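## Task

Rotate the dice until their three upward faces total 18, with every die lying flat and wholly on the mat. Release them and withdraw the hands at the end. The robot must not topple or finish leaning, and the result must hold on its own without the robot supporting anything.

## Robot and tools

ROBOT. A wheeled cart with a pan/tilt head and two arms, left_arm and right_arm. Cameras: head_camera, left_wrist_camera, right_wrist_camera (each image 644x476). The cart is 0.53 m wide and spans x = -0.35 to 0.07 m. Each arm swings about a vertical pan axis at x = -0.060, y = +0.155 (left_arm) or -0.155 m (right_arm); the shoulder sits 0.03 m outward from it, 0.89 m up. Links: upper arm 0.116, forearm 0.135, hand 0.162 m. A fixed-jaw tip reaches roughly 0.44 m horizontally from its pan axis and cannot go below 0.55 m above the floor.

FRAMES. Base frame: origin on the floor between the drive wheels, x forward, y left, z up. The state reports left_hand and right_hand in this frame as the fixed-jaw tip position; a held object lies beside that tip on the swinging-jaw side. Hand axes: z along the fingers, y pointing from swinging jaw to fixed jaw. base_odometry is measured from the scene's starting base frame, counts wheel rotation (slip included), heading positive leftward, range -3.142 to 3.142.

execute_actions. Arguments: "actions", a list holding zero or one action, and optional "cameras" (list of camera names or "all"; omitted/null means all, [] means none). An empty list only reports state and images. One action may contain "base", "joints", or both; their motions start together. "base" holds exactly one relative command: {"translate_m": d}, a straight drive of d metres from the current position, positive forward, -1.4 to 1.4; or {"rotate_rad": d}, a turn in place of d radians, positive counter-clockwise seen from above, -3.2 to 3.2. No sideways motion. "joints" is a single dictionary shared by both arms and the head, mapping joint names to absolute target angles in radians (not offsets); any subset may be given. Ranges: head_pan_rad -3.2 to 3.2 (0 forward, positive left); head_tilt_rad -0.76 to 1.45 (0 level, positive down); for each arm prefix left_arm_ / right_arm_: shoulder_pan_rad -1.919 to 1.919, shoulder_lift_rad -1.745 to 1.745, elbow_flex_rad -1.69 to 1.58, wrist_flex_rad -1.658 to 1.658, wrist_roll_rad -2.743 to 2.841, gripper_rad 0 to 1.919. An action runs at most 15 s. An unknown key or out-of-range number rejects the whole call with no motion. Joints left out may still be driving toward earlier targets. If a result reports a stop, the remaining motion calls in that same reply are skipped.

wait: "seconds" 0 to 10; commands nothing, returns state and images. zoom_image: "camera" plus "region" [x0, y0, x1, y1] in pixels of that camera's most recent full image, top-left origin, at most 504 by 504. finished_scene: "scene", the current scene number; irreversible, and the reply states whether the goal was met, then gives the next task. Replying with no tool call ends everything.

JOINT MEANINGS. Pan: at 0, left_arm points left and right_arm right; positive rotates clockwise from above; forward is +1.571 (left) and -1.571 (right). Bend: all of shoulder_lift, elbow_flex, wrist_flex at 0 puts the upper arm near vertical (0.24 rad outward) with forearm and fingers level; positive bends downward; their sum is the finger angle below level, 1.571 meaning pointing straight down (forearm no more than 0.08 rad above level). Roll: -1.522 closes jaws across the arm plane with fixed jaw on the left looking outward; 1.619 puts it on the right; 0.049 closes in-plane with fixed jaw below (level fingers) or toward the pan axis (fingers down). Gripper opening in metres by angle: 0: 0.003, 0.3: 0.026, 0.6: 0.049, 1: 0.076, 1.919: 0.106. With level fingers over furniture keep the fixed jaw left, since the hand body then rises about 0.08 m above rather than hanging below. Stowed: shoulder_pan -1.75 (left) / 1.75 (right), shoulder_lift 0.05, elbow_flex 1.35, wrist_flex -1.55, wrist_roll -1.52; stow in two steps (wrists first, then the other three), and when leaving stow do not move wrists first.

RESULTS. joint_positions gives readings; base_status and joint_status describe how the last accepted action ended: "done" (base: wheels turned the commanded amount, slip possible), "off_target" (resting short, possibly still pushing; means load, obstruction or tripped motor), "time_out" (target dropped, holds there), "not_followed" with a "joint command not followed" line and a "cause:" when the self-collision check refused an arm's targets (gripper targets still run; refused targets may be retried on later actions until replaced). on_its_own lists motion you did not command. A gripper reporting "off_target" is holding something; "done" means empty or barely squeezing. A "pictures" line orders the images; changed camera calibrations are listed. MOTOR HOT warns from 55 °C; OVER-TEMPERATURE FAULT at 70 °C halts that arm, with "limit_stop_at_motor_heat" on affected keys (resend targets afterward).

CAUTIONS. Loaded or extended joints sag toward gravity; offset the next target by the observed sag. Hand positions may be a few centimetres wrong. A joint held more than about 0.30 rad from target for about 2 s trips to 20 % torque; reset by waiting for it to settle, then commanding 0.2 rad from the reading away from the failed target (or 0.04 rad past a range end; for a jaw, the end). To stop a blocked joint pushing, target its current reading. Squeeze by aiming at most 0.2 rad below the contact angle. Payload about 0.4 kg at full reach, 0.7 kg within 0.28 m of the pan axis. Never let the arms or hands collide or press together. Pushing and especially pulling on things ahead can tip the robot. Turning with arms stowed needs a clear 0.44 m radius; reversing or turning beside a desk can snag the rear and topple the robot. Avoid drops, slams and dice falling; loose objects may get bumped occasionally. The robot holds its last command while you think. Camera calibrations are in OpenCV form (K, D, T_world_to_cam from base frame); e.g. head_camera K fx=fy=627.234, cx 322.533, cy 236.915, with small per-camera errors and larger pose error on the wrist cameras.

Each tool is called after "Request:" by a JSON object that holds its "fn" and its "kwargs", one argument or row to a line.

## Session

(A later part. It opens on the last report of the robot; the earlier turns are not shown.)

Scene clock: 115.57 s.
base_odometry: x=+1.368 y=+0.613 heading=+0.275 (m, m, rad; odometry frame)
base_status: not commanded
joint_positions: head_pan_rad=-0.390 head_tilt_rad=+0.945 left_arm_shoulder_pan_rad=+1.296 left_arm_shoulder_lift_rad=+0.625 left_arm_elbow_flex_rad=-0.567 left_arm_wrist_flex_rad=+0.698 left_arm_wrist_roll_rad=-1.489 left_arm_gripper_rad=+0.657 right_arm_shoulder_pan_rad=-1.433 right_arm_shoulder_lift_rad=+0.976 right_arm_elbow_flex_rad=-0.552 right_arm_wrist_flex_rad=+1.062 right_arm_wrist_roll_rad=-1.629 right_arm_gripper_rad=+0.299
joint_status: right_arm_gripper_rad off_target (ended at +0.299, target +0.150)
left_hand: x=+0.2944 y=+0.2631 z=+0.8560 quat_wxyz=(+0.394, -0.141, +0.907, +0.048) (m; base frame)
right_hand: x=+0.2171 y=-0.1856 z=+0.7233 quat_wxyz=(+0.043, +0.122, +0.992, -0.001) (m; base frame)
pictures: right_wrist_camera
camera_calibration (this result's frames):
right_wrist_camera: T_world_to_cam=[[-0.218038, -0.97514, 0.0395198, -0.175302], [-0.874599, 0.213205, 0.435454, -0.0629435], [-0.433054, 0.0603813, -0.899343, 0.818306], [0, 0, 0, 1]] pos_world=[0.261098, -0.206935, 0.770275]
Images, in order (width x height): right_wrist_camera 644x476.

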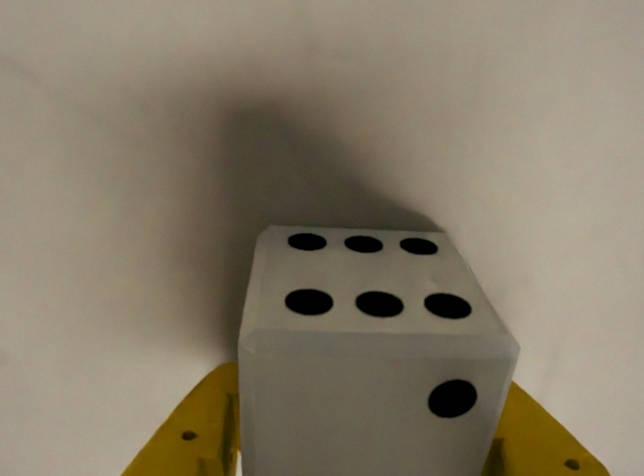

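Request:
{"fn": "execute_actions", "kwargs": {
  "actions": [
    {"joints":{"right_arm_shoulder_lift_rad":0.6,"left_arm_shoulder_pan_rad":0.7}}
  ],
  "cameras": []
}}

Request:
{"fn": "execute_actions", "kwargs": {
  "actions": [
    {"base":{"rotate_rad":0.2},"joints":{"right_arm_wrist_flex_rad":-0.3,"right_arm_wrist_roll_rad":-1.53,"head_pan_rad":0,"head_tilt_rad":1.045}}
  ],
  "cameras": []
}}

Request:
{"fn": "execute_actions", "kwargs": {
  "actions": [
    {"joints":{"right_arm_shoulder_pan_rad":-1.8,"right_arm_shoulder_lift_rad":1.4,"right_arm_elbow_flex_rad":-0.6,"right_arm_wrist_flex_rad":-0.8}}
  ],
  "cameras": ["head_camera"]
}}

Scene clock: 128.27 s.
base_odometry: x=+1.368 y=+0.613 heading=+0.275 (m, m, rad; odometry frame)
base_status: not commanded
joint_positions: head_pan_rad=-0.390 head_tilt_rad=+0.945 left_arm_shoulder_pan_rad=+0.705 left_arm_shoulder_lift_rad=+0.625 left_arm_elbow_flex_rad=-0.567 left_arm_wrist_flex_rad=+0.698 left_arm_wrist_roll_rad=-1.489 left_arm_gripper_rad=+0.657 right_arm_shoulder_pan_rad=-1.433 right_arm_shoulder_lift_rad=+0.668 right_arm_elbow_flex_rad=-0.548 right_arm_wrist_flex_rad=+1.062 right_arm_wrist_roll_rad=-1.629 right_arm_gripper_rad=+0.299
joint_status: all done
left_hand: x=+0.1742 y=+0.4421 z=+0.8560 quat_wxyz=(+0.363, -0.399, +0.827, +0.160) (m; base frame)
right_hand: x=+0.2561 y=-0.1910 z=+0.8058 quat_wxyz=(+0.193, +0.120, +0.974, -0.003) (m; base frame)
pictures: none
No camera images: the call's "cameras" was empty. Leave "cameras" out to get every camera's image.

Scene clock: 129.93 s.
base_odometry: x=+1.369 y=+0.613 heading=+0.474 (m, m, rad; odometry frame)
base_status: done
joint_positions: head_pan_rad=-0.010 head_tilt_rad=+1.040 left_arm_shoulder_pan_rad=+0.700 left_arm_shoulder_lift_rad=+0.625 left_arm_elbow_flex_rad=-0.567 left_arm_wrist_flex_rad=+0.698 left_arm_wrist_roll_rad=-1.489 left_arm_gripper_rad=+0.657 right_arm_shoulder_pan_rad=-1.435 right_arm_shoulder_lift_rad=+0.668 right_arm_elbow_flex_rad=-0.545 right_arm_wrist_flex_rad=-0.283 right_arm_wrist_roll_rad=-1.542 right_arm_gripper_rad=+0.299
joint_status: all done
left_hand: x=+0.1729 y=+0.4432 z=+0.8560 quat_wxyz=(+0.362, -0.401, +0.826, +0.161) (m; base frame)
right_hand: x=+0.3523 y=-0.2036 z=+0.9792 quat_wxyz=(+0.760, +0.050, +0.646, -0.044) (m; base frame)
pictures: none
No camera images: the call's "cameras" was empty. Leave "cameras" out to get every camera's image.

Scene clock: 131.27 s.
base_odometry: x=+1.369 y=+0.613 heading=+0.474 (m, m, rad; odometry frame)
base_status: not commanded
joint_positions: head_pan_rad=-0.010 head_tilt_rad=+1.040 left_arm_shoulder_pan_rad=+0.700 left_arm_shoulder_lift_rad=+0.625 left_arm_elbow_flex_rad=-0.567 left_arm_wrist_flex_rad=+0.698 left_arm_wrist_roll_rad=-1.489 left_arm_gripper_rad=+0.657 right_arm_shoulder_pan_rad=-1.795 right_arm_shoulder_lift_rad=+1.422 right_arm_elbow_flex_rad=-0.565 right_arm_wrist_flex_rad=-0.782 right_arm_wrist_roll_rad=-1.542 right_arm_gripper_rad=+0.299
joint_status: all done
left_hand: x=+0.1729 y=+0.4432 z=+0.8560 quat_wxyz=(+0.362, -0.401, +0.826, +0.161) (m; base frame)
right_hand: x=+0.3264 y=-0.0589 z=+0.7721 quat_wxyz=(+0.675, -0.075, +0.730, +0.083) (m; base frame)
pictures: head_camera
camera_calibration (this result's frames):
head_camera: T_world_to_cam=[[0.0456739, -0.998591, -0.0269991, 0.029705], [-0.854652, -0.025069, -0.518596, 0.598221], [0.517188, 0.0467611, -0.854593, 0.998875], [0, 0, 0, 1]] pos_world=[-0.00669275, -0.00204852, 1.16467]
Images, in order (width x height): head_camera 644x476.

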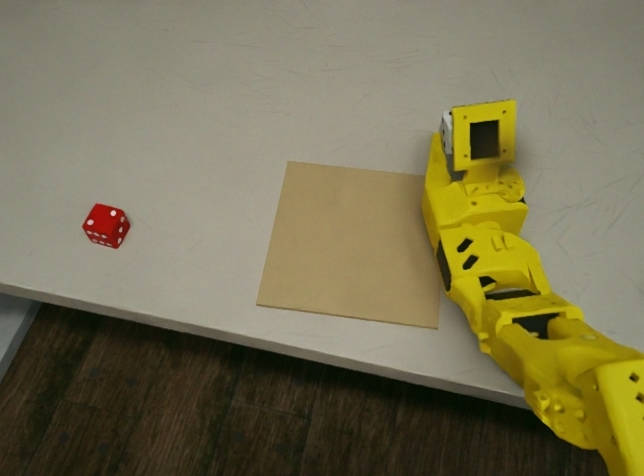

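Request:
{"fn": "execute_actions", "kwargs": {
  "actions": [
    {"base":{"translate_m":-0.045},"joints":{"right_arm_shoulder_pan_rad":-1.915}}
  ],
  "cameras": []
}}

Request:
{"fn": "execute_actions", "kwargs": {
  "actions": [
    {"joints":{"right_arm_shoulder_lift_rad":1.58,"right_arm_wrist_flex_rad":-0.9}}
  ],
  "cameras": ["head_camera","right_wrist_camera"]
}}

Scene clock: 138.10 s.
base_odometry: x=+1.329 y=+0.592 heading=+0.480 (m, m, rad; odometry frame)
base_status: done
joint_positions: head_pan_rad=-0.010 head_tilt_rad=+1.040 left_arm_shoulder_pan_rad=+0.700 left_arm_shoulder_lift_rad=+0.625 left_arm_elbow_flex_rad=-0.567 left_arm_wrist_flex_rad=+0.698 left_arm_wrist_roll_rad=-1.489 left_arm_gripper_rad=+0.657 right_arm_shoulder_pan_rad=-1.910 right_arm_shoulder_lift_rad=+1.422 right_arm_elbow_flex_rad=-0.566 right_arm_wrist_flex_rad=-0.782 right_arm_wrist_roll_rad=-1.542 right_arm_gripper_rad=+0.299
joint_status: all done
left_hand: x=+0.1729 y=+0.4432 z=+0.8560 quat_wxyz=(+0.362, -0.401, +0.826, +0.161) (m; base frame)
right_hand: x=+0.3130 y=-0.0151 z=+0.7725 quat_wxyz=(+0.669, -0.117, +0.724, +0.122) (m; base frame)
pictures: none
No camera images: the call's "cameras" was empty. Leave "cameras" out to get every camera's image.

Scene clock: 138.90 s.
base_odometry: x=+1.329 y=+0.592 heading=+0.480 (m, m, rad; odometry frame)
base_status: not commanded
joint_positions: head_pan_rad=-0.010 head_tilt_rad=+1.040 left_arm_shoulder_pan_rad=+0.700 left_arm_shoulder_lift_rad=+0.625 left_arm_elbow_flex_rad=-0.567 left_arm_wrist_flex_rad=+0.698 left_arm_wrist_roll_rad=-1.489 left_arm_gripper_rad=+0.657 right_arm_shoulder_pan_rad=-1.910 right_arm_shoulder_lift_rad=+1.580 right_arm_elbow_flex_rad=-0.585 right_arm_wrist_flex_rad=-0.892 right_arm_wrist_roll_rad=-1.540 right_arm_gripper_rad=+0.299
joint_status: all done
left_hand: x=+0.1729 y=+0.4432 z=+0.8560 quat_wxyz=(+0.362, -0.401, +0.826, +0.161) (m; base frame)
right_hand: x=+0.2958 y=-0.0211 z=+0.7379 quat_wxyz=(+0.659, -0.119, +0.733, +0.119) (m; base frame)
pictures: head_camera, right_wrist_camera
camera_calibration (this result's frames):
head_camera: T_world_to_cam=[[0.0457113, -0.99859, -0.0270043, 0.0297128], [-0.854699, -0.0251027, -0.518516, 0.598126], [0.517107, 0.0467826, -0.854641, 0.998926], [0, 0, 0, 1]] pos_world=[-0.00669139, -0.00204693, 1.16466]
right_wrist_camera: T_world_to_cam=[[0.290136, -0.956869, 0.0149523, -0.130174], [-0.567118, -0.184501, -0.802705, 0.778698], [0.770842, 0.224414, -0.596188, 0.279206], [0, 0, 0, 1]] pos_world=[0.264158, -0.043546, 0.793471]
Images, in order (width x height): head_camera 644x476, right_wrist_camera 644x476.

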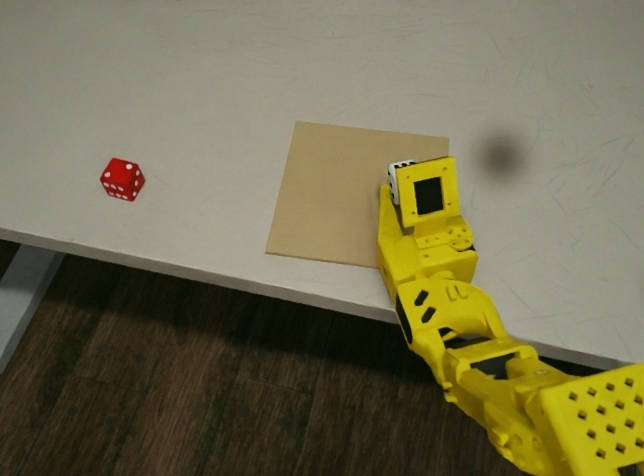

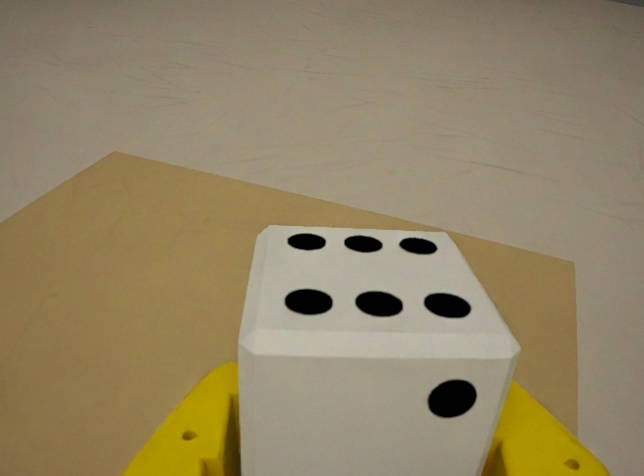

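Good spot. Lower and release.

Request:
{"fn": "execute_actions", "kwargs": {
  "actions": [
    {"joints":{"right_arm_shoulder_lift_rad":1.65,"right_arm_wrist_flex_rad":-0.87}}
  ],
  "cameras": []
}}

Request:
{"fn": "execute_actions", "kwargs": {
  "actions": [
    {"joints":{"right_arm_gripper_rad":0.55}}
  ],
  "cameras": ["right_wrist_camera"]
}}

Request:
{"fn": "execute_actions", "kwargs": {
  "actions": [
    {"base":{"translate_m":-0.06}}
  ],
  "cameras": []
}}

Request:
{"fn": "execute_actions", "kwargs": {
  "actions": [
    {"joints":{"right_arm_shoulder_lift_rad":0.5,"right_arm_shoulder_pan_rad":-0.6}}
  ],
  "cameras": ["head_camera"]
}}

Scene clock: 145.00 s.
base_odometry: x=+1.329 y=+0.592 heading=+0.480 (m, m, rad; odometry frame)
base_status: not commanded
joint_positions: head_pan_rad=-0.010 head_tilt_rad=+1.040 left_arm_shoulder_pan_rad=+0.700 left_arm_shoulder_lift_rad=+0.625 left_arm_elbow_flex_rad=-0.567 left_arm_wrist_flex_rad=+0.698 left_arm_wrist_roll_rad=-1.489 left_arm_gripper_rad=+0.657 right_arm_shoulder_pan_rad=-1.910 right_arm_shoulder_lift_rad=+1.600 right_arm_elbow_flex_rad=-0.603 right_arm_wrist_flex_rad=-0.892 right_arm_wrist_roll_rad=-1.540 right_arm_gripper_rad=+0.299
joint_status: all done
left_hand: x=+0.1729 y=+0.4432 z=+0.8560 quat_wxyz=(+0.362, -0.401, +0.826, +0.161) (m; base frame)
right_hand: x=+0.2951 y=-0.0214 z=+0.7353 quat_wxyz=(+0.658, -0.119, +0.734, +0.119) (m; base frame)
pictures: none
No camera images: the call's "cameras" was empty. Leave "cameras" out to get every camera's image.

Scene clock: 145.73 s.
base_odometry: x=+1.329 y=+0.592 heading=+0.480 (m, m, rad; odometry frame)
base_status: not commanded
joint_positions: head_pan_rad=-0.010 head_tilt_rad=+1.040 left_arm_shoulder_pan_rad=+0.700 left_arm_shoulder_lift_rad=+0.625 left_arm_elbow_flex_rad=-0.567 left_arm_wrist_flex_rad=+0.698 left_arm_wrist_roll_rad=-1.489 left_arm_gripper_rad=+0.657 right_arm_shoulder_pan_rad=-1.912 right_arm_shoulder_lift_rad=+1.602 right_arm_elbow_flex_rad=-0.603 right_arm_wrist_flex_rad=-0.892 right_arm_wrist_roll_rad=-1.540 right_arm_gripper_rad=+0.540
joint_status: all done
left_hand: x=+0.1729 y=+0.4432 z=+0.8560 quat_wxyz=(+0.362, -0.401, +0.826, +0.161) (m; base frame)
right_hand: x=+0.2946 y=-0.0209 z=+0.7347 quat_wxyz=(+0.658, -0.120, +0.734, +0.119) (m; base frame)
pictures: right_wrist_camera
camera_calibration (this result's frames):
right_wrist_camera: T_world_to_cam=[[0.291647, -0.956407, 0.0150905, -0.13013], [-0.569153, -0.186194, -0.800873, 0.774764], [0.76877, 0.224983, -0.598645, 0.280637], [0, 0, 0, 1]] pos_world=[0.263166, -0.04334, 0.790452]
Images, in order (width x height): right_wrist_camera 644x476.

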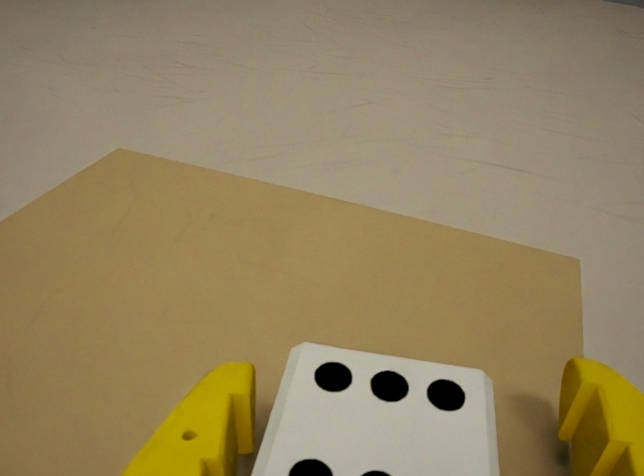

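Scene clock: 146.77 s.
base_odometry: x=+1.276 y=+0.565 heading=+0.485 (m, m, rad; odometry frame)
base_status: done
joint_positions: head_pan_rad=-0.010 head_tilt_rad=+1.040 left_arm_shoulder_pan_rad=+0.700 left_arm_shoulder_lift_rad=+0.625 left_arm_elbow_flex_rad=-0.567 left_arm_wrist_flex_rad=+0.698 left_arm_wrist_roll_rad=-1.489 left_arm_gripper_rad=+0.657 right_arm_shoulder_pan_rad=-1.912 right_arm_shoulder_lift_rad=+1.619 right_arm_elbow_flex_rad=-0.606 right_arm_wrist_flex_rad=-0.891 right_arm_wrist_roll_rad=-1.536 right_arm_gripper_rad=+0.543
joint_status: not commanded
left_hand: x=+0.1729 y=+0.4432 z=+0.8560 quat_wxyz=(+0.362, -0.401, +0.826, +0.161) (m; base frame)
right_hand: x=+0.2924 y=-0.0217 z=+0.7293 quat_wxyz=(+0.652, -0.122, +0.739, +0.117) (m; base frame)
pictures: none
No camera images: the call's "cameras" was empty. Leave "cameras" out to get every camera's image.

Scene clock: 148.43 s.
base_odometry: x=+1.276 y=+0.565 heading=+0.485 (m, m, rad; odometry frame)
base_status: not commanded
joint_positions: head_pan_rad=-0.010 head_tilt_rad=+1.040 left_arm_shoulder_pan_rad=+0.700 left_arm_shoulder_lift_rad=+0.625 left_arm_elbow_flex_rad=-0.567 left_arm_wrist_flex_rad=+0.698 left_arm_wrist_roll_rad=-1.489 left_arm_gripper_rad=+0.657 right_arm_shoulder_pan_rad=-0.606 right_arm_shoulder_lift_rad=+0.565 right_arm_elbow_flex_rad=-0.599 right_arm_wrist_flex_rad=-0.871 right_arm_wrist_roll_rad=-1.536 right_arm_gripper_rad=+0.543
joint_status: all done
left_hand: x=+0.1729 y=+0.4432 z=+0.8560 quat_wxyz=(+0.362, -0.401, +0.826, +0.161) (m; base frame)
right_hand: x=+0.1449 y=-0.4368 z=+1.1099 quat_wxyz=(+0.840, +0.154, +0.289, -0.432) (m; base frame)
pictures: head_camera
camera_calibration (this result's frames):
head_camera: T_world_to_cam=[[0.0457286, -0.998589, -0.0270064, 0.029716], [-0.854719, -0.0251181, -0.518484, 0.598088], [0.517073, 0.0467924, -0.854661, 0.998947], [0, 0, 0, 1]] pos_world=[-0.00669083, -0.00204619, 1.16466]
Images, in order (width x height): head_camera 644x476.

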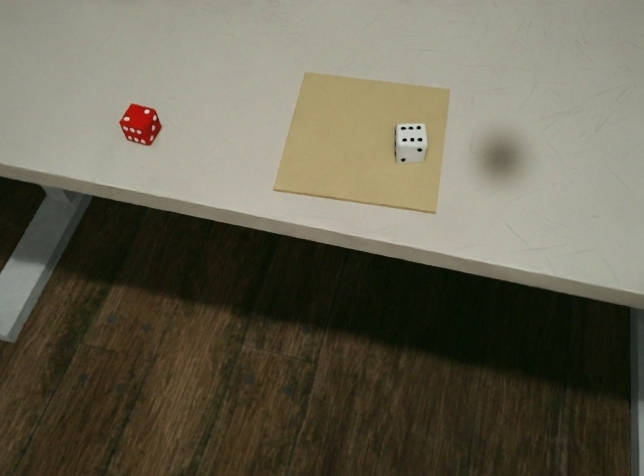

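Request:
{"fn": "execute_actions", "kwargs": {
  "actions": [
    {"base":{"translate_m":0.105},"joints":{"left_arm_shoulder_pan_rad":1.29,"left_arm_wrist_roll_rad":1.18,"left_arm_gripper_rad":0.6}}
  ],
  "cameras": []
}}

Request:
{"fn": "execute_actions", "kwargs": {
  "actions": [
    {"base":{"rotate_rad":-0.21},"joints":{"left_arm_shoulder_lift_rad":0.68,"left_arm_elbow_flex_rad":-0.62,"left_arm_wrist_flex_rad":1.36,"head_pan_rad":0.45}}
  ],
  "cameras": ["head_camera","left_wrist_camera"]
}}

Scene clock: 169.57 s.
base_odometry: x=+1.369 y=+0.613 heading=+0.481 (m, m, rad; odometry frame)
base_status: done
joint_positions: head_pan_rad=-0.010 head_tilt_rad=+1.040 left_arm_shoulder_pan_rad=+1.286 left_arm_shoulder_lift_rad=+0.625 left_arm_elbow_flex_rad=-0.567 left_arm_wrist_flex_rad=+0.698 left_arm_wrist_roll_rad=+1.171 left_arm_gripper_rad=+0.607 right_arm_shoulder_pan_rad=-0.605 right_arm_shoulder_lift_rad=+0.565 right_arm_elbow_flex_rad=-0.599 right_arm_wrist_flex_rad=-0.871 right_arm_wrist_roll_rad=-1.536 right_arm_gripper_rad=+0.543
joint_status: all done
left_hand: x=+0.2958 y=+0.2513 z=+0.8540 quat_wxyz=(+0.142, -0.915, +0.075, -0.370) (m; base frame)
right_hand: x=+0.1444 y=-0.4371 z=+1.1099 quat_wxyz=(+0.840, +0.154, +0.289, -0.433) (m; base frame)
pictures: none
No camera images: the call's "cameras" was empty. Leave "cameras" out to get every camera's image.

Scene clock: 170.80 s.
base_odometry: x=+1.368 y=+0.613 heading=+0.273 (m, m, rad; odometry frame)
base_status: done
joint_positions: head_pan_rad=+0.440 head_tilt_rad=+1.040 left_arm_shoulder_pan_rad=+1.288 left_arm_shoulder_lift_rad=+0.701 left_arm_elbow_flex_rad=-0.587 left_arm_wrist_flex_rad=+1.356 left_arm_wrist_roll_rad=+1.171 left_arm_gripper_rad=+0.607 right_arm_shoulder_pan_rad=-0.602 right_arm_shoulder_lift_rad=+0.565 right_arm_elbow_flex_rad=-0.599 right_arm_wrist_flex_rad=-0.871 right_arm_wrist_roll_rad=-1.536 right_arm_gripper_rad=+0.543
joint_status: all done
left_hand: x=+0.2032 y=+0.2238 z=+0.7917 quat_wxyz=(+0.018, -0.995, +0.083, -0.047) (m; base frame)
right_hand: x=+0.1436 y=-0.4377 z=+1.1099 quat_wxyz=(+0.839, +0.154, +0.288, -0.434) (m; base frame)
pictures: head_camera, left_wrist_camera
camera_calibration (this result's frames):
head_camera: T_world_to_cam=[[0.475476, -0.879314, -0.0270064, 0.0499142], [-0.758727, -0.394346, -0.518483, 0.6026], [0.44526, 0.267017, -0.854661, 0.995572], [0, 0, 0, 1]] pos_world=[-0.00981278, 0.0156884, 1.16466]
left_wrist_camera: T_world_to_cam=[[0.126672, 0.989823, 0.0648466, -0.305136], [0.784363, -0.139968, 0.604304, -0.583483], [0.60723, -0.0256851, -0.794111, 0.576582], [0, 0, 0, 1]] pos_world=[0.146197, 0.235171, 0.830258]
Images, in order (width x height): head_camera 644x476, left_wrist_camera 644x476.

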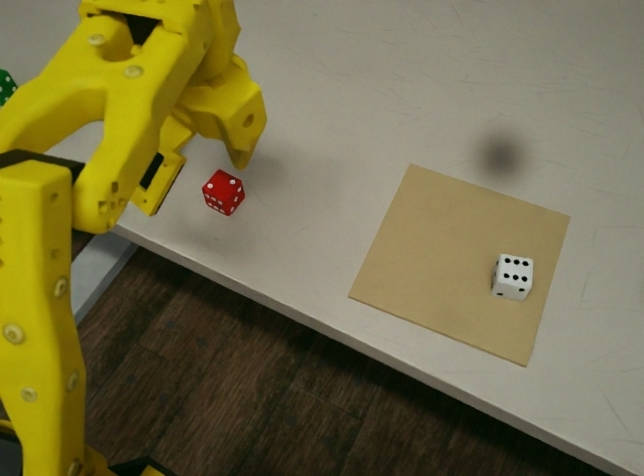

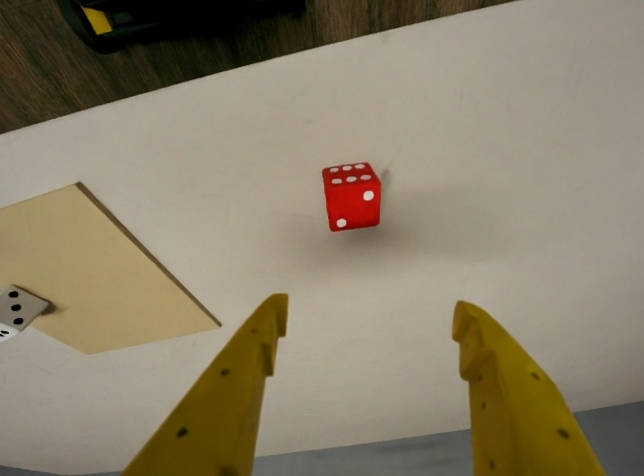

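Request:
{"fn": "execute_actions", "kwargs": {
  "actions": [
    {"joints":{"left_arm_shoulder_pan_rad":1.262,"left_arm_shoulder_lift_rad":0.93,"left_arm_elbow_flex_rad":-0.74,"left_arm_wrist_flex_rad":1.26}}
  ],
  "cameras": ["left_wrist_camera"]
}}

Scene clock: 191.80 s.
base_odometry: x=+1.368 y=+0.613 heading=+0.273 (m, m, rad; odometry frame)
base_status: not commanded
joint_positions: head_pan_rad=+0.440 head_tilt_rad=+1.040 left_arm_shoulder_pan_rad=+1.268 left_arm_shoulder_lift_rad=+0.953 left_arm_elbow_flex_rad=-0.708 left_arm_wrist_flex_rad=+1.265 left_arm_wrist_roll_rad=+1.171 left_arm_gripper_rad=+0.607 right_arm_shoulder_pan_rad=-0.602 right_arm_shoulder_lift_rad=+0.565 right_arm_elbow_flex_rad=-0.599 right_arm_wrist_flex_rad=-0.871 right_arm_wrist_roll_rad=-1.536 right_arm_gripper_rad=+0.543
joint_status: all done
left_hand: x=+0.2066 y=+0.2306 z=+0.7483 quat_wxyz=(+0.011, -0.997, +0.073, -0.028) (m; base frame)
right_hand: x=+0.1436 y=-0.4377 z=+1.1099 quat_wxyz=(+0.839, +0.154, +0.288, -0.434) (m; base frame)
pictures: left_wrist_camera
camera_calibration (this result's frames):
left_wrist_camera: T_world_to_cam=[[0.109075, 0.992829, 0.0489293, -0.294589], [0.809456, -0.117284, 0.575349, -0.547784], [0.576961, -0.0231503, -0.816443, 0.562631], [0, 0, 0, 1]] pos_world=[0.150923, 0.241255, 0.788938]
Images, in order (width x height): left_wrist_camera 644x476.

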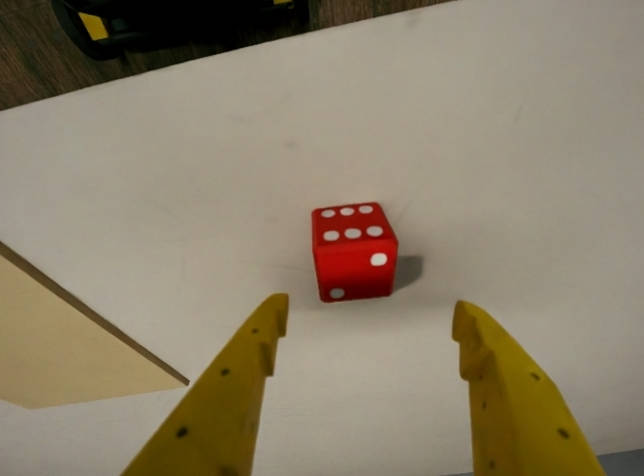

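Request:
{"fn": "execute_actions", "kwargs": {
  "actions": [
    {"joints":{"left_arm_shoulder_lift_rad":1.05,"left_arm_wrist_flex_rad":1.14}}
  ],
  "cameras": ["left_wrist_camera"]
}}

Scene clock: 197.53 s.
base_odometry: x=+1.368 y=+0.613 heading=+0.273 (m, m, rad; odometry frame)
base_status: not commanded
joint_positions: head_pan_rad=+0.440 head_tilt_rad=+1.040 left_arm_shoulder_pan_rad=+1.268 left_arm_shoulder_lift_rad=+1.072 left_arm_elbow_flex_rad=-0.710 left_arm_wrist_flex_rad=+1.146 left_arm_wrist_roll_rad=+1.171 left_arm_gripper_rad=+0.607 right_arm_shoulder_pan_rad=-0.602 right_arm_shoulder_lift_rad=+0.565 right_arm_elbow_flex_rad=-0.599 right_arm_wrist_flex_rad=-0.871 right_arm_wrist_roll_rad=-1.536 right_arm_gripper_rad=+0.543
joint_status: all done
left_hand: x=+0.2070 y=+0.2307 z=+0.7198 quat_wxyz=(+0.011, -0.997, +0.073, -0.029) (m; base frame)
right_hand: x=+0.1436 y=-0.4377 z=+1.1099 quat_wxyz=(+0.839, +0.154, +0.288, -0.434) (m; base frame)
pictures: left_wrist_camera
camera_calibration (this result's frames):
left_wrist_camera: T_world_to_cam=[[0.109003, 0.992806, 0.0495431, -0.293756], [0.808612, -0.117548, 0.57648, -0.532194], [0.578156, -0.022777, -0.815608, 0.538185], [0, 0, 0, 1]] pos_world=[0.151204, 0.241343, 0.760301]
Images, in order (width x height): left_wrist_camera 644x476.

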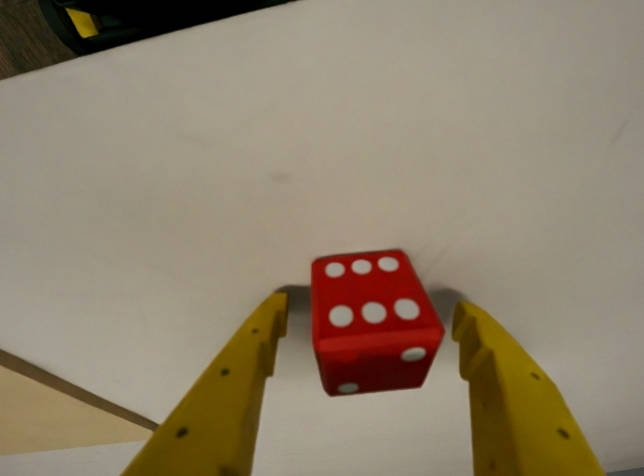

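Looks good. Close.

Request:
{"fn": "execute_actions", "kwargs": {
  "actions": [
    {"joints":{"left_arm_gripper_rad":0.15}}
  ],
  "cameras": ["left_wrist_camera"]
}}

Request:
{"fn": "execute_actions", "kwargs": {
  "actions": [
    {"joints":{"left_arm_shoulder_lift_rad":0.6,"left_arm_elbow_flex_rad":-0.6}}
  ],
  "cameras": ["left_wrist_camera"]
}}

Scene clock: 202.33 s.
base_odometry: x=+1.368 y=+0.613 heading=+0.273 (m, m, rad; odometry frame)
base_status: not commanded
joint_positions: head_pan_rad=+0.440 head_tilt_rad=+1.040 left_arm_shoulder_pan_rad=+1.266 left_arm_shoulder_lift_rad=+1.072 left_arm_elbow_flex_rad=-0.711 left_arm_wrist_flex_rad=+1.146 left_arm_wrist_roll_rad=+1.171 left_arm_gripper_rad=+0.297 right_arm_shoulder_pan_rad=-0.602 right_arm_shoulder_lift_rad=+0.565 right_arm_elbow_flex_rad=-0.599 right_arm_wrist_flex_rad=-0.871 right_arm_wrist_roll_rad=-1.536 right_arm_gripper_rad=+0.543
joint_status: left_arm_gripper_rad off_target (ended at +0.297, target +0.150)
left_hand: x=+0.2072 y=+0.2312 z=+0.7200 quat_wxyz=(+0.012, -0.997, +0.072, -0.030) (m; base frame)
right_hand: x=+0.1436 y=-0.4377 z=+1.1099 quat_wxyz=(+0.839, +0.154, +0.288, -0.434) (m; base frame)
pictures: left_wrist_camera
camera_calibration (this result's frames):
left_wrist_camera: T_world_to_cam=[[0.107407, 0.992949, 0.0501568, -0.29443], [0.807947, -0.116572, 0.577609, -0.533302], [0.579383, -0.0215154, -0.814771, 0.537112], [0, 0, 0, 1]] pos_world=[0.15131, 0.241742, 0.760431]
Images, in order (width x height): left_wrist_camera 644x476.

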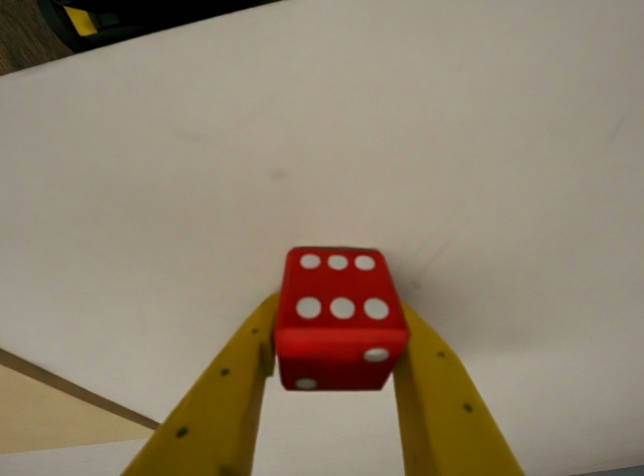

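Scene clock: 203.40 s.
base_odometry: x=+1.368 y=+0.613 heading=+0.273 (m, m, rad; odometry frame)
base_status: not commanded
joint_positions: head_pan_rad=+0.440 head_tilt_rad=+1.040 left_arm_shoulder_pan_rad=+1.266 left_arm_shoulder_lift_rad=+0.661 left_arm_elbow_flex_rad=-0.599 left_arm_wrist_flex_rad=+1.146 left_arm_wrist_roll_rad=+1.171 left_arm_gripper_rad=+0.297 right_arm_shoulder_pan_rad=-0.602 right_arm_shoulder_lift_rad=+0.565 right_arm_elbow_flex_rad=-0.599 right_arm_wrist_flex_rad=-0.871 right_arm_wrist_roll_rad=-1.536 right_arm_gripper_rad=+0.543
joint_status: all done
left_hand: x=+0.2385 y=+0.2410 z=+0.8112 quat_wxyz=(+0.066, -0.981, +0.071, -0.168) (m; base frame)
right_hand: x=+0.1436 y=-0.4377 z=+1.1099 quat_wxyz=(+0.839, +0.154, +0.288, -0.434) (m; base frame)
pictures: left_wrist_camera
camera_calibration (this result's frames):
left_wrist_camera: T_world_to_cam=[[0.0763589, 0.983197, 0.165811, -0.39622], [0.614381, -0.177372, 0.768814, -0.704482], [0.785306, 0.0431654, -0.617601, 0.36885], [0, 0, 0, 1]] pos_world=[0.173415, 0.248685, 0.835116]
Images, in order (width x height): left_wrist_camera 644x476.

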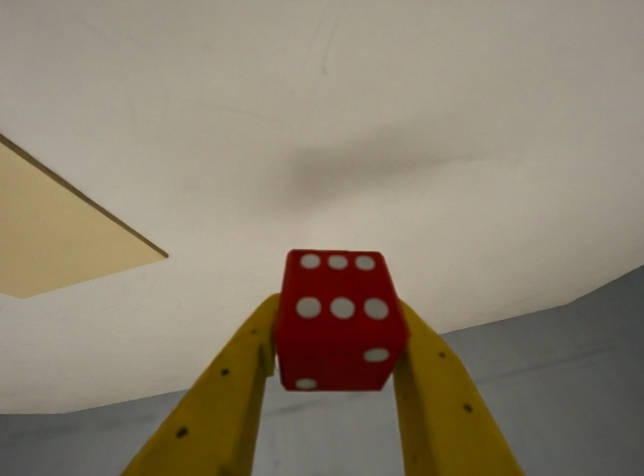

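Request:
{"fn": "execute_actions", "kwargs": {
  "actions": [
    {"joints":{"left_arm_wrist_roll_rad":-1.52,"head_pan_rad":0.0}}
  ],
  "cameras": []
}}

Request:
{"fn": "execute_actions", "kwargs": {
  "actions": [
    {"joints":{"left_arm_wrist_flex_rad":-0.3}}
  ],
  "cameras": []
}}

Request:
{"fn": "execute_actions", "kwargs": {
  "actions": [
    {"joints":{"left_arm_shoulder_pan_rad":1.8,"left_arm_shoulder_lift_rad":1.4,"left_arm_wrist_flex_rad":-0.8}}
  ],
  "cameras": ["head_camera","left_wrist_camera"]
}}

Scene clock: 211.93 s.
base_odometry: x=+1.368 y=+0.613 heading=+0.273 (m, m, rad; odometry frame)
base_status: not commanded
joint_positions: head_pan_rad=+0.010 head_tilt_rad=+1.040 left_arm_shoulder_pan_rad=+1.266 left_arm_shoulder_lift_rad=+0.661 left_arm_elbow_flex_rad=-0.599 left_arm_wrist_flex_rad=+1.146 left_arm_wrist_roll_rad=-1.512 left_arm_gripper_rad=+0.297 right_arm_shoulder_pan_rad=-0.602 right_arm_shoulder_lift_rad=+0.565 right_arm_elbow_flex_rad=-0.599 right_arm_wrist_flex_rad=-0.871 right_arm_wrist_roll_rad=-1.536 right_arm_gripper_rad=+0.543
joint_status: all done
left_hand: x=+0.2366 y=+0.2562 z=+0.8123 quat_wxyz=(+0.178, -0.154, +0.971, +0.026) (m; base frame)
right_hand: x=+0.1436 y=-0.4377 z=+1.1099 quat_wxyz=(+0.839, +0.154, +0.288, -0.434) (m; base frame)
pictures: none
No camera images: the call's "cameras" was empty. Leave "cameras" out to get every camera's image.

Scene clock: 213.67 s.
base_odometry: x=+1.368 y=+0.613 heading=+0.273 (m, m, rad; odometry frame)
base_status: not commanded
joint_positions: head_pan_rad=+0.010 head_tilt_rad=+1.040 left_arm_shoulder_pan_rad=+1.266 left_arm_shoulder_lift_rad=+0.661 left_arm_elbow_flex_rad=-0.596 left_arm_wrist_flex_rad=-0.286 left_arm_wrist_roll_rad=-1.512 left_arm_gripper_rad=+0.297 right_arm_shoulder_pan_rad=-0.602 right_arm_shoulder_lift_rad=+0.565 right_arm_elbow_flex_rad=-0.599 right_arm_wrist_flex_rad=-0.871 right_arm_wrist_roll_rad=-1.536 right_arm_gripper_rad=+0.543
joint_status: all done
left_hand: x=+0.3320 y=+0.2862 z=+0.9968 quat_wxyz=(+0.772, -0.098, +0.617, +0.114) (m; base frame)
right_hand: x=+0.1436 y=-0.4377 z=+1.1099 quat_wxyz=(+0.839, +0.154, +0.288, -0.434) (m; base frame)
pictures: none
No camera images: the call's "cameras" was empty. Leave "cameras" out to get every camera's image.

Scene clock: 214.90 s.
base_odometry: x=+1.368 y=+0.613 heading=+0.273 (m, m, rad; odometry frame)
base_status: not commanded
joint_positions: head_pan_rad=+0.010 head_tilt_rad=+1.040 left_arm_shoulder_pan_rad=+1.797 left_arm_shoulder_lift_rad=+1.428 left_arm_elbow_flex_rad=-0.596 left_arm_wrist_flex_rad=-0.784 left_arm_wrist_roll_rad=-1.512 left_arm_gripper_rad=+0.297 right_arm_shoulder_pan_rad=-0.602 right_arm_shoulder_lift_rad=+0.565 right_arm_elbow_flex_rad=-0.599 right_arm_wrist_flex_rad=-0.871 right_arm_wrist_roll_rad=-1.536 right_arm_gripper_rad=+0.543
joint_status: all done
left_hand: x=+0.3323 y=+0.0726 z=+0.7780 quat_wxyz=(+0.685, +0.078, +0.720, -0.081) (m; base frame)
right_hand: x=+0.1436 y=-0.4377 z=+1.1099 quat_wxyz=(+0.839, +0.154, +0.288, -0.434) (m; base frame)
pictures: head_camera, left_wrist_camera
camera_calibration (this result's frames):
head_camera: T_world_to_cam=[[0.0656202, -0.997479, -0.0270064, 0.0306509], [-0.854048, -0.0421467, -0.518484, 0.59812], [0.516038, 0.0570878, -0.854661, 0.998899], [0, 0, 0, 1]] pos_world=[-0.00665806, -0.00124247, 1.16466]
left_wrist_camera: T_world_to_cam=[[-0.246025, -0.968196, 0.0454861, 0.110074], [-0.560797, 0.103912, -0.821407, 0.84082], [0.790556, -0.227595, -0.568526, 0.261657], [0, 0, 0, 1]] pos_world=[0.291755, 0.0787538, 0.834407]
Images, in order (width x height): head_camera 644x476, left_wrist_camera 644x476.

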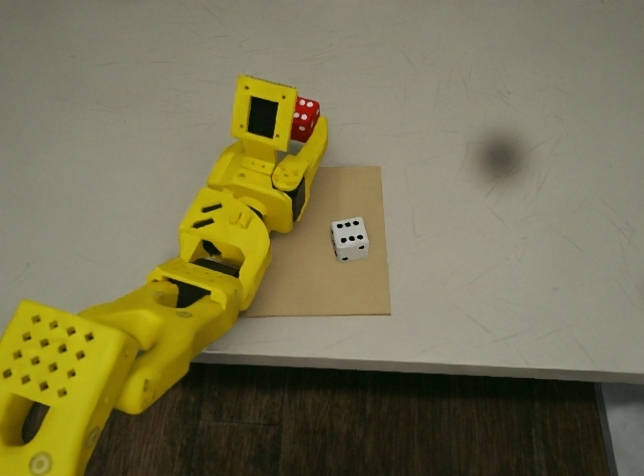

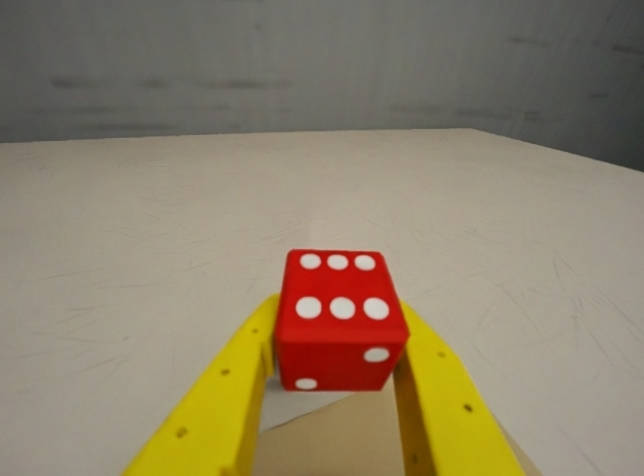

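Request:
{"fn": "execute_actions", "kwargs": {
  "actions": [
    {"base":{"translate_m":-0.025},"joints":{"left_arm_shoulder_pan_rad":1.73}}
  ],
  "cameras": []
}}

Request:
{"fn": "execute_actions", "kwargs": {
  "actions": [
    {"joints":{"left_arm_shoulder_lift_rad":1.6,"left_arm_wrist_flex_rad":-0.9}}
  ],
  "cameras": ["head_camera","left_wrist_camera"]
}}

Scene clock: 223.30 s.
base_odometry: x=+1.344 y=+0.606 heading=+0.270 (m, m, rad; odometry frame)
base_status: done
joint_positions: head_pan_rad=+0.010 head_tilt_rad=+1.040 left_arm_shoulder_pan_rad=+1.734 left_arm_shoulder_lift_rad=+1.428 left_arm_elbow_flex_rad=-0.596 left_arm_wrist_flex_rad=-0.786 left_arm_wrist_roll_rad=-1.512 left_arm_gripper_rad=+0.297 right_arm_shoulder_pan_rad=-0.602 right_arm_shoulder_lift_rad=+0.563 right_arm_elbow_flex_rad=-0.599 right_arm_wrist_flex_rad=-0.871 right_arm_wrist_roll_rad=-1.536 right_arm_gripper_rad=+0.543
joint_status: all done
left_hand: x=+0.3367 y=+0.0974 z=+0.7782 quat_wxyz=(+0.688, +0.055, +0.721, -0.060) (m; base frame)
right_hand: x=+0.1434 y=-0.4375 z=+1.1104 quat_wxyz=(+0.839, +0.154, +0.288, -0.435) (m; base frame)
pictures: none
No camera images: the call's "cameras" was empty. Leave "cameras" out to get every camera's image.

Scene clock: 224.13 s.
base_odometry: x=+1.344 y=+0.606 heading=+0.270 (m, m, rad; odometry frame)
base_status: not commanded
joint_positions: head_pan_rad=+0.010 head_tilt_rad=+1.040 left_arm_shoulder_pan_rad=+1.734 left_arm_shoulder_lift_rad=+1.596 left_arm_elbow_flex_rad=-0.596 left_arm_wrist_flex_rad=-0.895 left_arm_wrist_roll_rad=-1.512 left_arm_gripper_rad=+0.297 right_arm_shoulder_pan_rad=-0.602 right_arm_shoulder_lift_rad=+0.563 right_arm_elbow_flex_rad=-0.599 right_arm_wrist_flex_rad=-0.871 right_arm_wrist_roll_rad=-1.536 right_arm_gripper_rad=+0.543
joint_status: all done
left_hand: x=+0.3154 y=+0.1009 z=+0.7354 quat_wxyz=(+0.667, +0.057, +0.741, -0.058) (m; base frame)
right_hand: x=+0.1434 y=-0.4375 z=+1.1104 quat_wxyz=(+0.839, +0.154, +0.288, -0.435) (m; base frame)
pictures: head_camera, left_wrist_camera
camera_calibration (this result's frames):
head_camera: T_world_to_cam=[[0.065561, -0.997483, -0.0270075, 0.0306494], [-0.854061, -0.0420966, -0.518466, 0.598099], [0.516024, 0.0570573, -0.854672, 0.99891], [0, 0, 0, 1]] pos_world=[-0.00665786, -0.00124484, 1.16466]
left_wrist_camera: T_world_to_cam=[[-0.182104, -0.98217, 0.0466836, 0.115653], [-0.611288, 0.0758959, -0.787761, 0.787452], [0.770172, -0.171992, -0.61421, 0.291718], [0, 0, 0, 1]] pos_world=[0.277748, 0.104, 0.7941]
Images, in order (width x height): head_camera 644x476, left_wrist_camera 644x476.

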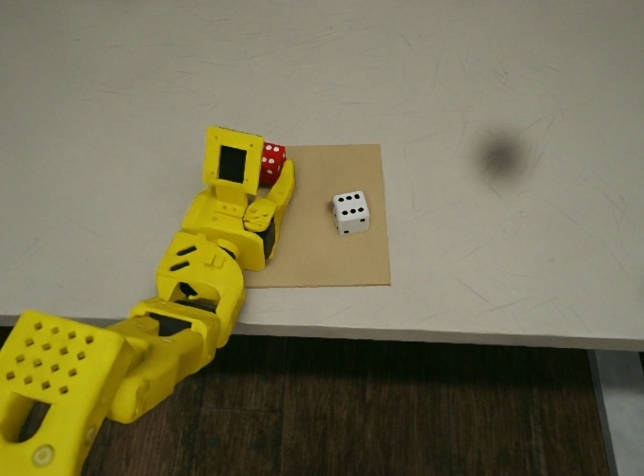

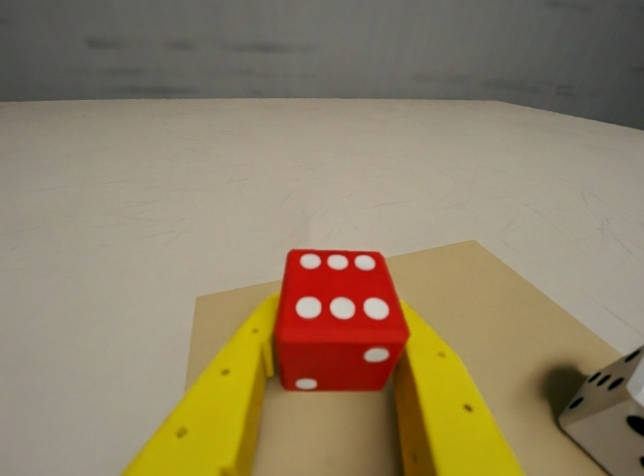

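Request:
{"fn": "execute_actions", "kwargs": {
  "actions": [
    {"base":{"translate_m":-0.015},"joints":{"left_arm_shoulder_pan_rad":1.76}}
  ],
  "cameras": []
}}

Request:
{"fn": "execute_actions", "kwargs": {
  "actions": [
    {"joints":{"left_arm_shoulder_lift_rad":1.64,"left_arm_wrist_flex_rad":-0.84}}
  ],
  "cameras": ["left_wrist_camera"]
}}

Request:
{"fn": "execute_actions", "kwargs": {
  "actions": [
    {"joints":{"left_arm_gripper_rad":0.55}}
  ],
  "cameras": ["left_wrist_camera"]
}}

Request:
{"fn": "execute_actions", "kwargs": {
  "actions": [
    {"base":{"translate_m":-0.07}}
  ],
  "cameras": ["head_camera"]
}}

Scene clock: 230.47 s.
base_odometry: x=+1.329 y=+0.602 heading=+0.266 (m, m, rad; odometry frame)
base_status: done
joint_positions: head_pan_rad=+0.010 head_tilt_rad=+1.040 left_arm_shoulder_pan_rad=+1.750 left_arm_shoulder_lift_rad=+1.599 left_arm_elbow_flex_rad=-0.598 left_arm_wrist_flex_rad=-0.896 left_arm_wrist_roll_rad=-1.512 left_arm_gripper_rad=+0.297 right_arm_shoulder_pan_rad=-0.602 right_arm_shoulder_lift_rad=+0.563 right_arm_elbow_flex_rad=-0.599 right_arm_wrist_flex_rad=-0.871 right_arm_wrist_roll_rad=-1.536 right_arm_gripper_rad=+0.543
joint_status: all done
left_hand: x=+0.3142 y=+0.0952 z=+0.7350 quat_wxyz=(+0.666, +0.063, +0.741, -0.063) (m; base frame)
right_hand: x=+0.1434 y=-0.4375 z=+1.1104 quat_wxyz=(+0.839, +0.154, +0.288, -0.435) (m; base frame)
pictures: none
No camera images: the call's "cameras" was empty. Leave "cameras" out to get every camera's image.

Scene clock: 231.07 s.
base_odometry: x=+1.329 y=+0.602 heading=+0.266 (m, m, rad; odometry frame)
base_status: not commanded
joint_positions: head_pan_rad=+0.010 head_tilt_rad=+1.040 left_arm_shoulder_pan_rad=+1.750 left_arm_shoulder_lift_rad=+1.603 left_arm_elbow_flex_rad=-0.604 left_arm_wrist_flex_rad=-0.864 left_arm_wrist_roll_rad=-1.512 left_arm_gripper_rad=+0.297 right_arm_shoulder_pan_rad=-0.602 right_arm_shoulder_lift_rad=+0.563 right_arm_elbow_flex_rad=-0.599 right_arm_wrist_flex_rad=-0.871 right_arm_wrist_roll_rad=-1.536 right_arm_gripper_rad=+0.543
joint_status: all done
left_hand: x=+0.3137 y=+0.0953 z=+0.7297 quat_wxyz=(+0.655, +0.063, +0.751, -0.062) (m; base frame)
right_hand: x=+0.1434 y=-0.4375 z=+1.1104 quat_wxyz=(+0.839, +0.154, +0.288, -0.435) (m; base frame)
pictures: left_wrist_camera
camera_calibration (this result's frames):
left_wrist_camera: T_world_to_cam=[[-0.19573, -0.979518, 0.0472686, 0.113704], [-0.633546, 0.0895111, -0.76851, 0.773949], [0.748538, -0.180368, -0.638089, 0.313544], [0, 0, 0, 1]] pos_world=[0.277888, 0.0986513, 0.789482]
Images, in order (width x height): left_wrist_camera 644x476.

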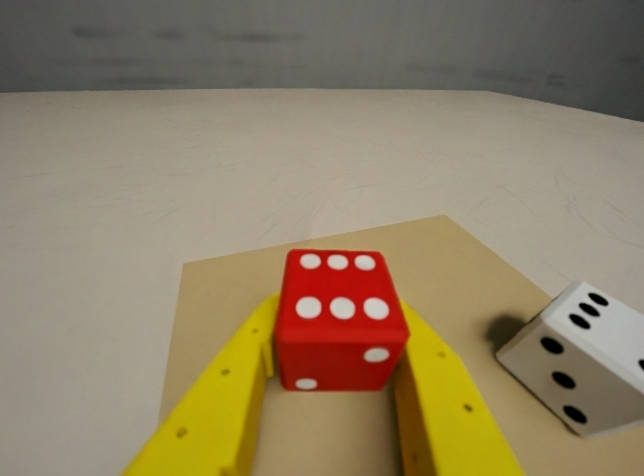

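Scene clock: 231.80 s.
base_odometry: x=+1.329 y=+0.602 heading=+0.266 (m, m, rad; odometry frame)
base_status: not commanded
joint_positions: head_pan_rad=+0.010 head_tilt_rad=+1.040 left_arm_shoulder_pan_rad=+1.750 left_arm_shoulder_lift_rad=+1.603 left_arm_elbow_flex_rad=-0.604 left_arm_wrist_flex_rad=-0.864 left_arm_wrist_roll_rad=-1.512 left_arm_gripper_rad=+0.542 right_arm_shoulder_pan_rad=-0.602 right_arm_shoulder_lift_rad=+0.563 right_arm_elbow_flex_rad=-0.599 right_arm_wrist_flex_rad=-0.871 right_arm_wrist_roll_rad=-1.536 right_arm_gripper_rad=+0.543
joint_status: all done
left_hand: x=+0.3137 y=+0.0953 z=+0.7297 quat_wxyz=(+0.655, +0.063, +0.751, -0.062) (m; base frame)
right_hand: x=+0.1434 y=-0.4375 z=+1.1104 quat_wxyz=(+0.839, +0.154, +0.288, -0.435) (m; base frame)
pictures: left_wrist_camera
camera_calibration (this result's frames):
left_wrist_camera: T_world_to_cam=[[-0.19573, -0.979518, 0.0472686, 0.113704], [-0.633546, 0.0895111, -0.76851, 0.773949], [0.748538, -0.180368, -0.638089, 0.313544], [0, 0, 0, 1]] pos_world=[0.277888, 0.0986513, 0.789482]
Images, in order (width x height): left_wrist_camera 644x476.

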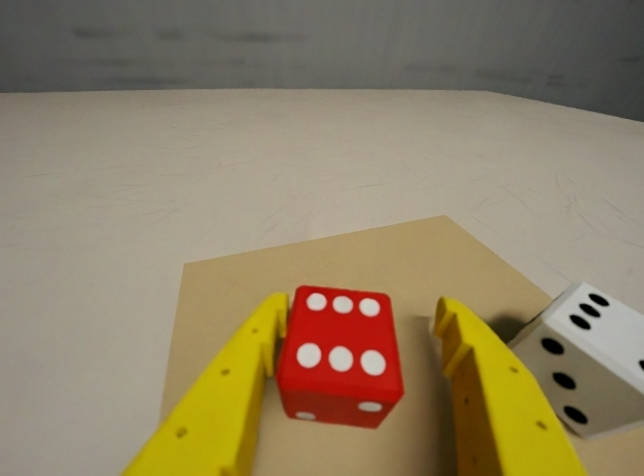

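Scene clock: 232.87 s.
base_odometry: x=+1.261 y=+0.584 heading=+0.262 (m, m, rad; odometry frame)
base_status: done
joint_positions: head_pan_rad=+0.010 head_tilt_rad=+1.040 left_arm_shoulder_pan_rad=+1.753 left_arm_shoulder_lift_rad=+1.628 left_arm_elbow_flex_rad=-0.607 left_arm_wrist_flex_rad=-0.855 left_arm_wrist_roll_rad=-1.512 left_arm_gripper_rad=+0.543 right_arm_shoulder_pan_rad=-0.602 right_arm_shoulder_lift_rad=+0.563 right_arm_elbow_flex_rad=-0.599 right_arm_wrist_flex_rad=-0.871 right_arm_wrist_roll_rad=-1.536 right_arm_gripper_rad=+0.543
joint_status: not commanded
left_hand: x=+0.3096 y=+0.0949 z=+0.7205 quat_wxyz=(+0.643, +0.065, +0.761, -0.062) (m; base frame)
right_hand: x=+0.1434 y=-0.4375 z=+1.1104 quat_wxyz=(+0.839, +0.154, +0.288, -0.435) (m; base frame)
pictures: head_camera
camera_calibration (this result's frames):
head_camera: T_world_to_cam=[[0.0655298, -0.997485, -0.0270087, 0.0306493], [-0.854073, -0.0420704, -0.518449, 0.598079], [0.516009, 0.0570412, -0.854682, 0.998921], [0, 0, 0, 1]] pos_world=[-0.00665762, -0.00124608, 1.16466]
Images, in order (width x height): head_camera 644x476.

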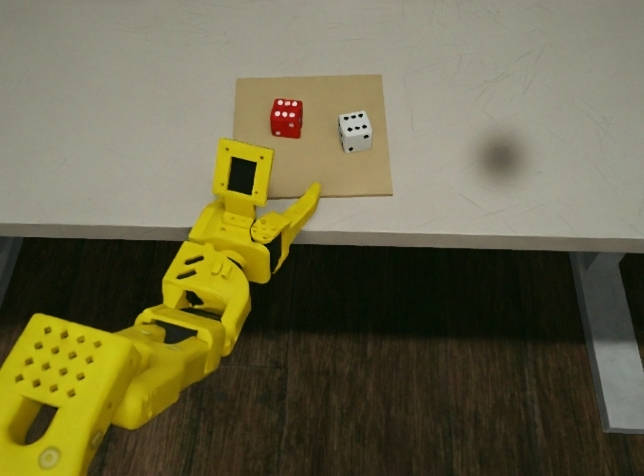

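Request:
{"fn": "execute_actions", "kwargs": {
  "actions": [
    {"base":{"translate_m":-0.45},"joints":{"left_arm_shoulder_lift_rad":0.5,"left_arm_shoulder_pan_rad":1.3}}
  ],
  "cameras": []
}}

Request:
{"fn": "execute_actions", "kwargs": {
  "actions": [
    {"base":{"rotate_rad":0.6}}
  ],
  "cameras": []
}}

Request:
{"fn": "execute_actions", "kwargs": {
  "actions": [
    {"base":{"translate_m":0.478}}
  ],
  "cameras": []
}}

Request:
{"fn": "execute_actions", "kwargs": {
  "actions": [
    {"base":{"rotate_rad":-0.6},"joints":{"head_pan_rad":0.3,"head_tilt_rad":0.9}}
  ],
  "cameras": ["head_camera"]
}}

Scene clock: 250.23 s.
base_odometry: x=+0.826 y=+0.469 heading=+0.259 (m, m, rad; odometry frame)
base_status: done
joint_positions: head_pan_rad=+0.010 head_tilt_rad=+1.040 left_arm_shoulder_pan_rad=+1.305 left_arm_shoulder_lift_rad=+0.557 left_arm_elbow_flex_rad=-0.599 left_arm_wrist_flex_rad=-0.841 left_arm_wrist_roll_rad=-1.512 left_arm_gripper_rad=+0.544 right_arm_shoulder_pan_rad=-0.602 right_arm_shoulder_lift_rad=+0.563 right_arm_elbow_flex_rad=-0.599 right_arm_wrist_flex_rad=-0.871 right_arm_wrist_roll_rad=-1.536 right_arm_gripper_rad=+0.543
joint_status: all done
left_hand: x=+0.2761 y=+0.2546 z=+1.1094 quat_wxyz=(+0.934, -0.046, +0.334, +0.120) (m; base frame)
right_hand: x=+0.1434 y=-0.4375 z=+1.1104 quat_wxyz=(+0.839, +0.154, +0.288, -0.435) (m; base frame)
pictures: none
No camera images: the call's "cameras" was empty. Leave "cameras" out to get every camera's image.

Scene clock: 251.73 s.
base_odometry: x=+0.826 y=+0.468 heading=+0.857 (m, m, rad; odometry frame)
base_status: done
joint_positions: head_pan_rad=+0.010 head_tilt_rad=+1.040 left_arm_shoulder_pan_rad=+1.303 left_arm_shoulder_lift_rad=+0.557 left_arm_elbow_flex_rad=-0.599 left_arm_wrist_flex_rad=-0.841 left_arm_wrist_roll_rad=-1.512 left_arm_gripper_rad=+0.544 right_arm_shoulder_pan_rad=-0.602 right_arm_shoulder_lift_rad=+0.563 right_arm_elbow_flex_rad=-0.599 right_arm_wrist_flex_rad=-0.871 right_arm_wrist_roll_rad=-1.536 right_arm_gripper_rad=+0.543
joint_status: not commanded
left_hand: x=+0.2759 y=+0.2551 z=+1.1094 quat_wxyz=(+0.934, -0.047, +0.334, +0.121) (m; base frame)
right_hand: x=+0.1434 y=-0.4375 z=+1.1104 quat_wxyz=(+0.839, +0.154, +0.288, -0.435) (m; base frame)
pictures: none
No camera images: the call's "cameras" was empty. Leave "cameras" out to get every camera's image.

Scene clock: 254.97 s.
base_odometry: x=+1.138 y=+0.831 heading=+0.859 (m, m, rad; odometry frame)
base_status: done
joint_positions: head_pan_rad=+0.010 head_tilt_rad=+1.040 left_arm_shoulder_pan_rad=+1.303 left_arm_shoulder_lift_rad=+0.557 left_arm_elbow_flex_rad=-0.599 left_arm_wrist_flex_rad=-0.841 left_arm_wrist_roll_rad=-1.512 left_arm_gripper_rad=+0.544 right_arm_shoulder_pan_rad=-0.602 right_arm_shoulder_lift_rad=+0.563 right_arm_elbow_flex_rad=-0.599 right_arm_wrist_flex_rad=-0.871 right_arm_wrist_roll_rad=-1.536 right_arm_gripper_rad=+0.543
joint_status: not commanded
left_hand: x=+0.2759 y=+0.2551 z=+1.1094 quat_wxyz=(+0.934, -0.047, +0.334, +0.121) (m; base frame)
right_hand: x=+0.1434 y=-0.4375 z=+1.1104 quat_wxyz=(+0.839, +0.154, +0.288, -0.435) (m; base frame)
pictures: none
No camera images: the call's "cameras" was empty. Leave "cameras" out to get every camera's image.

Scene clock: 256.47 s.
base_odometry: x=+1.137 y=+0.831 heading=+0.260 (m, m, rad; odometry frame)
base_status: done
joint_positions: head_pan_rad=+0.290 head_tilt_rad=+0.915 left_arm_shoulder_pan_rad=+1.303 left_arm_shoulder_lift_rad=+0.557 left_arm_elbow_flex_rad=-0.599 left_arm_wrist_flex_rad=-0.841 left_arm_wrist_roll_rad=-1.512 left_arm_gripper_rad=+0.544 right_arm_shoulder_pan_rad=-0.602 right_arm_shoulder_lift_rad=+0.563 right_arm_elbow_flex_rad=-0.599 right_arm_wrist_flex_rad=-0.871 right_arm_wrist_roll_rad=-1.536 right_arm_gripper_rad=+0.543
joint_status: all done
left_hand: x=+0.2759 y=+0.2551 z=+1.1094 quat_wxyz=(+0.934, -0.047, +0.334, +0.121) (m; base frame)
right_hand: x=+0.1434 y=-0.4375 z=+1.1104 quat_wxyz=(+0.839, +0.154, +0.288, -0.435) (m; base frame)
pictures: head_camera
camera_calibration (this result's frames):
head_camera: T_world_to_cam=[[0.341574, -0.939646, -0.0198377, 0.0353695], [-0.740596, -0.256101, -0.621232, 0.721716], [0.578658, 0.226888, -0.783375, 0.919792], [0, 0, 0, 1]] pos_world=[-0.00982602, 0.00937708, 1.1696]
Images, in order (width x height): head_camera 644x476.

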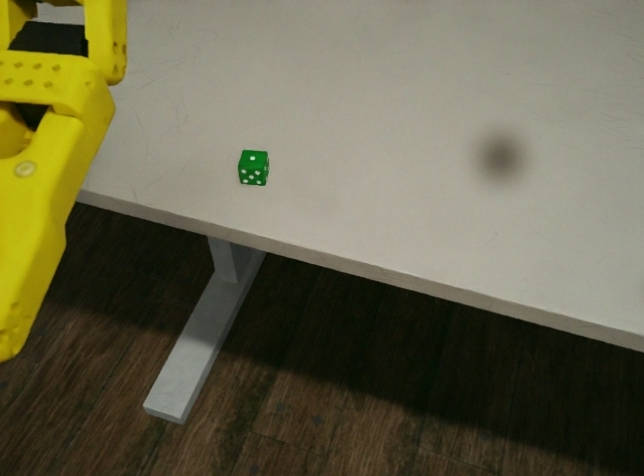

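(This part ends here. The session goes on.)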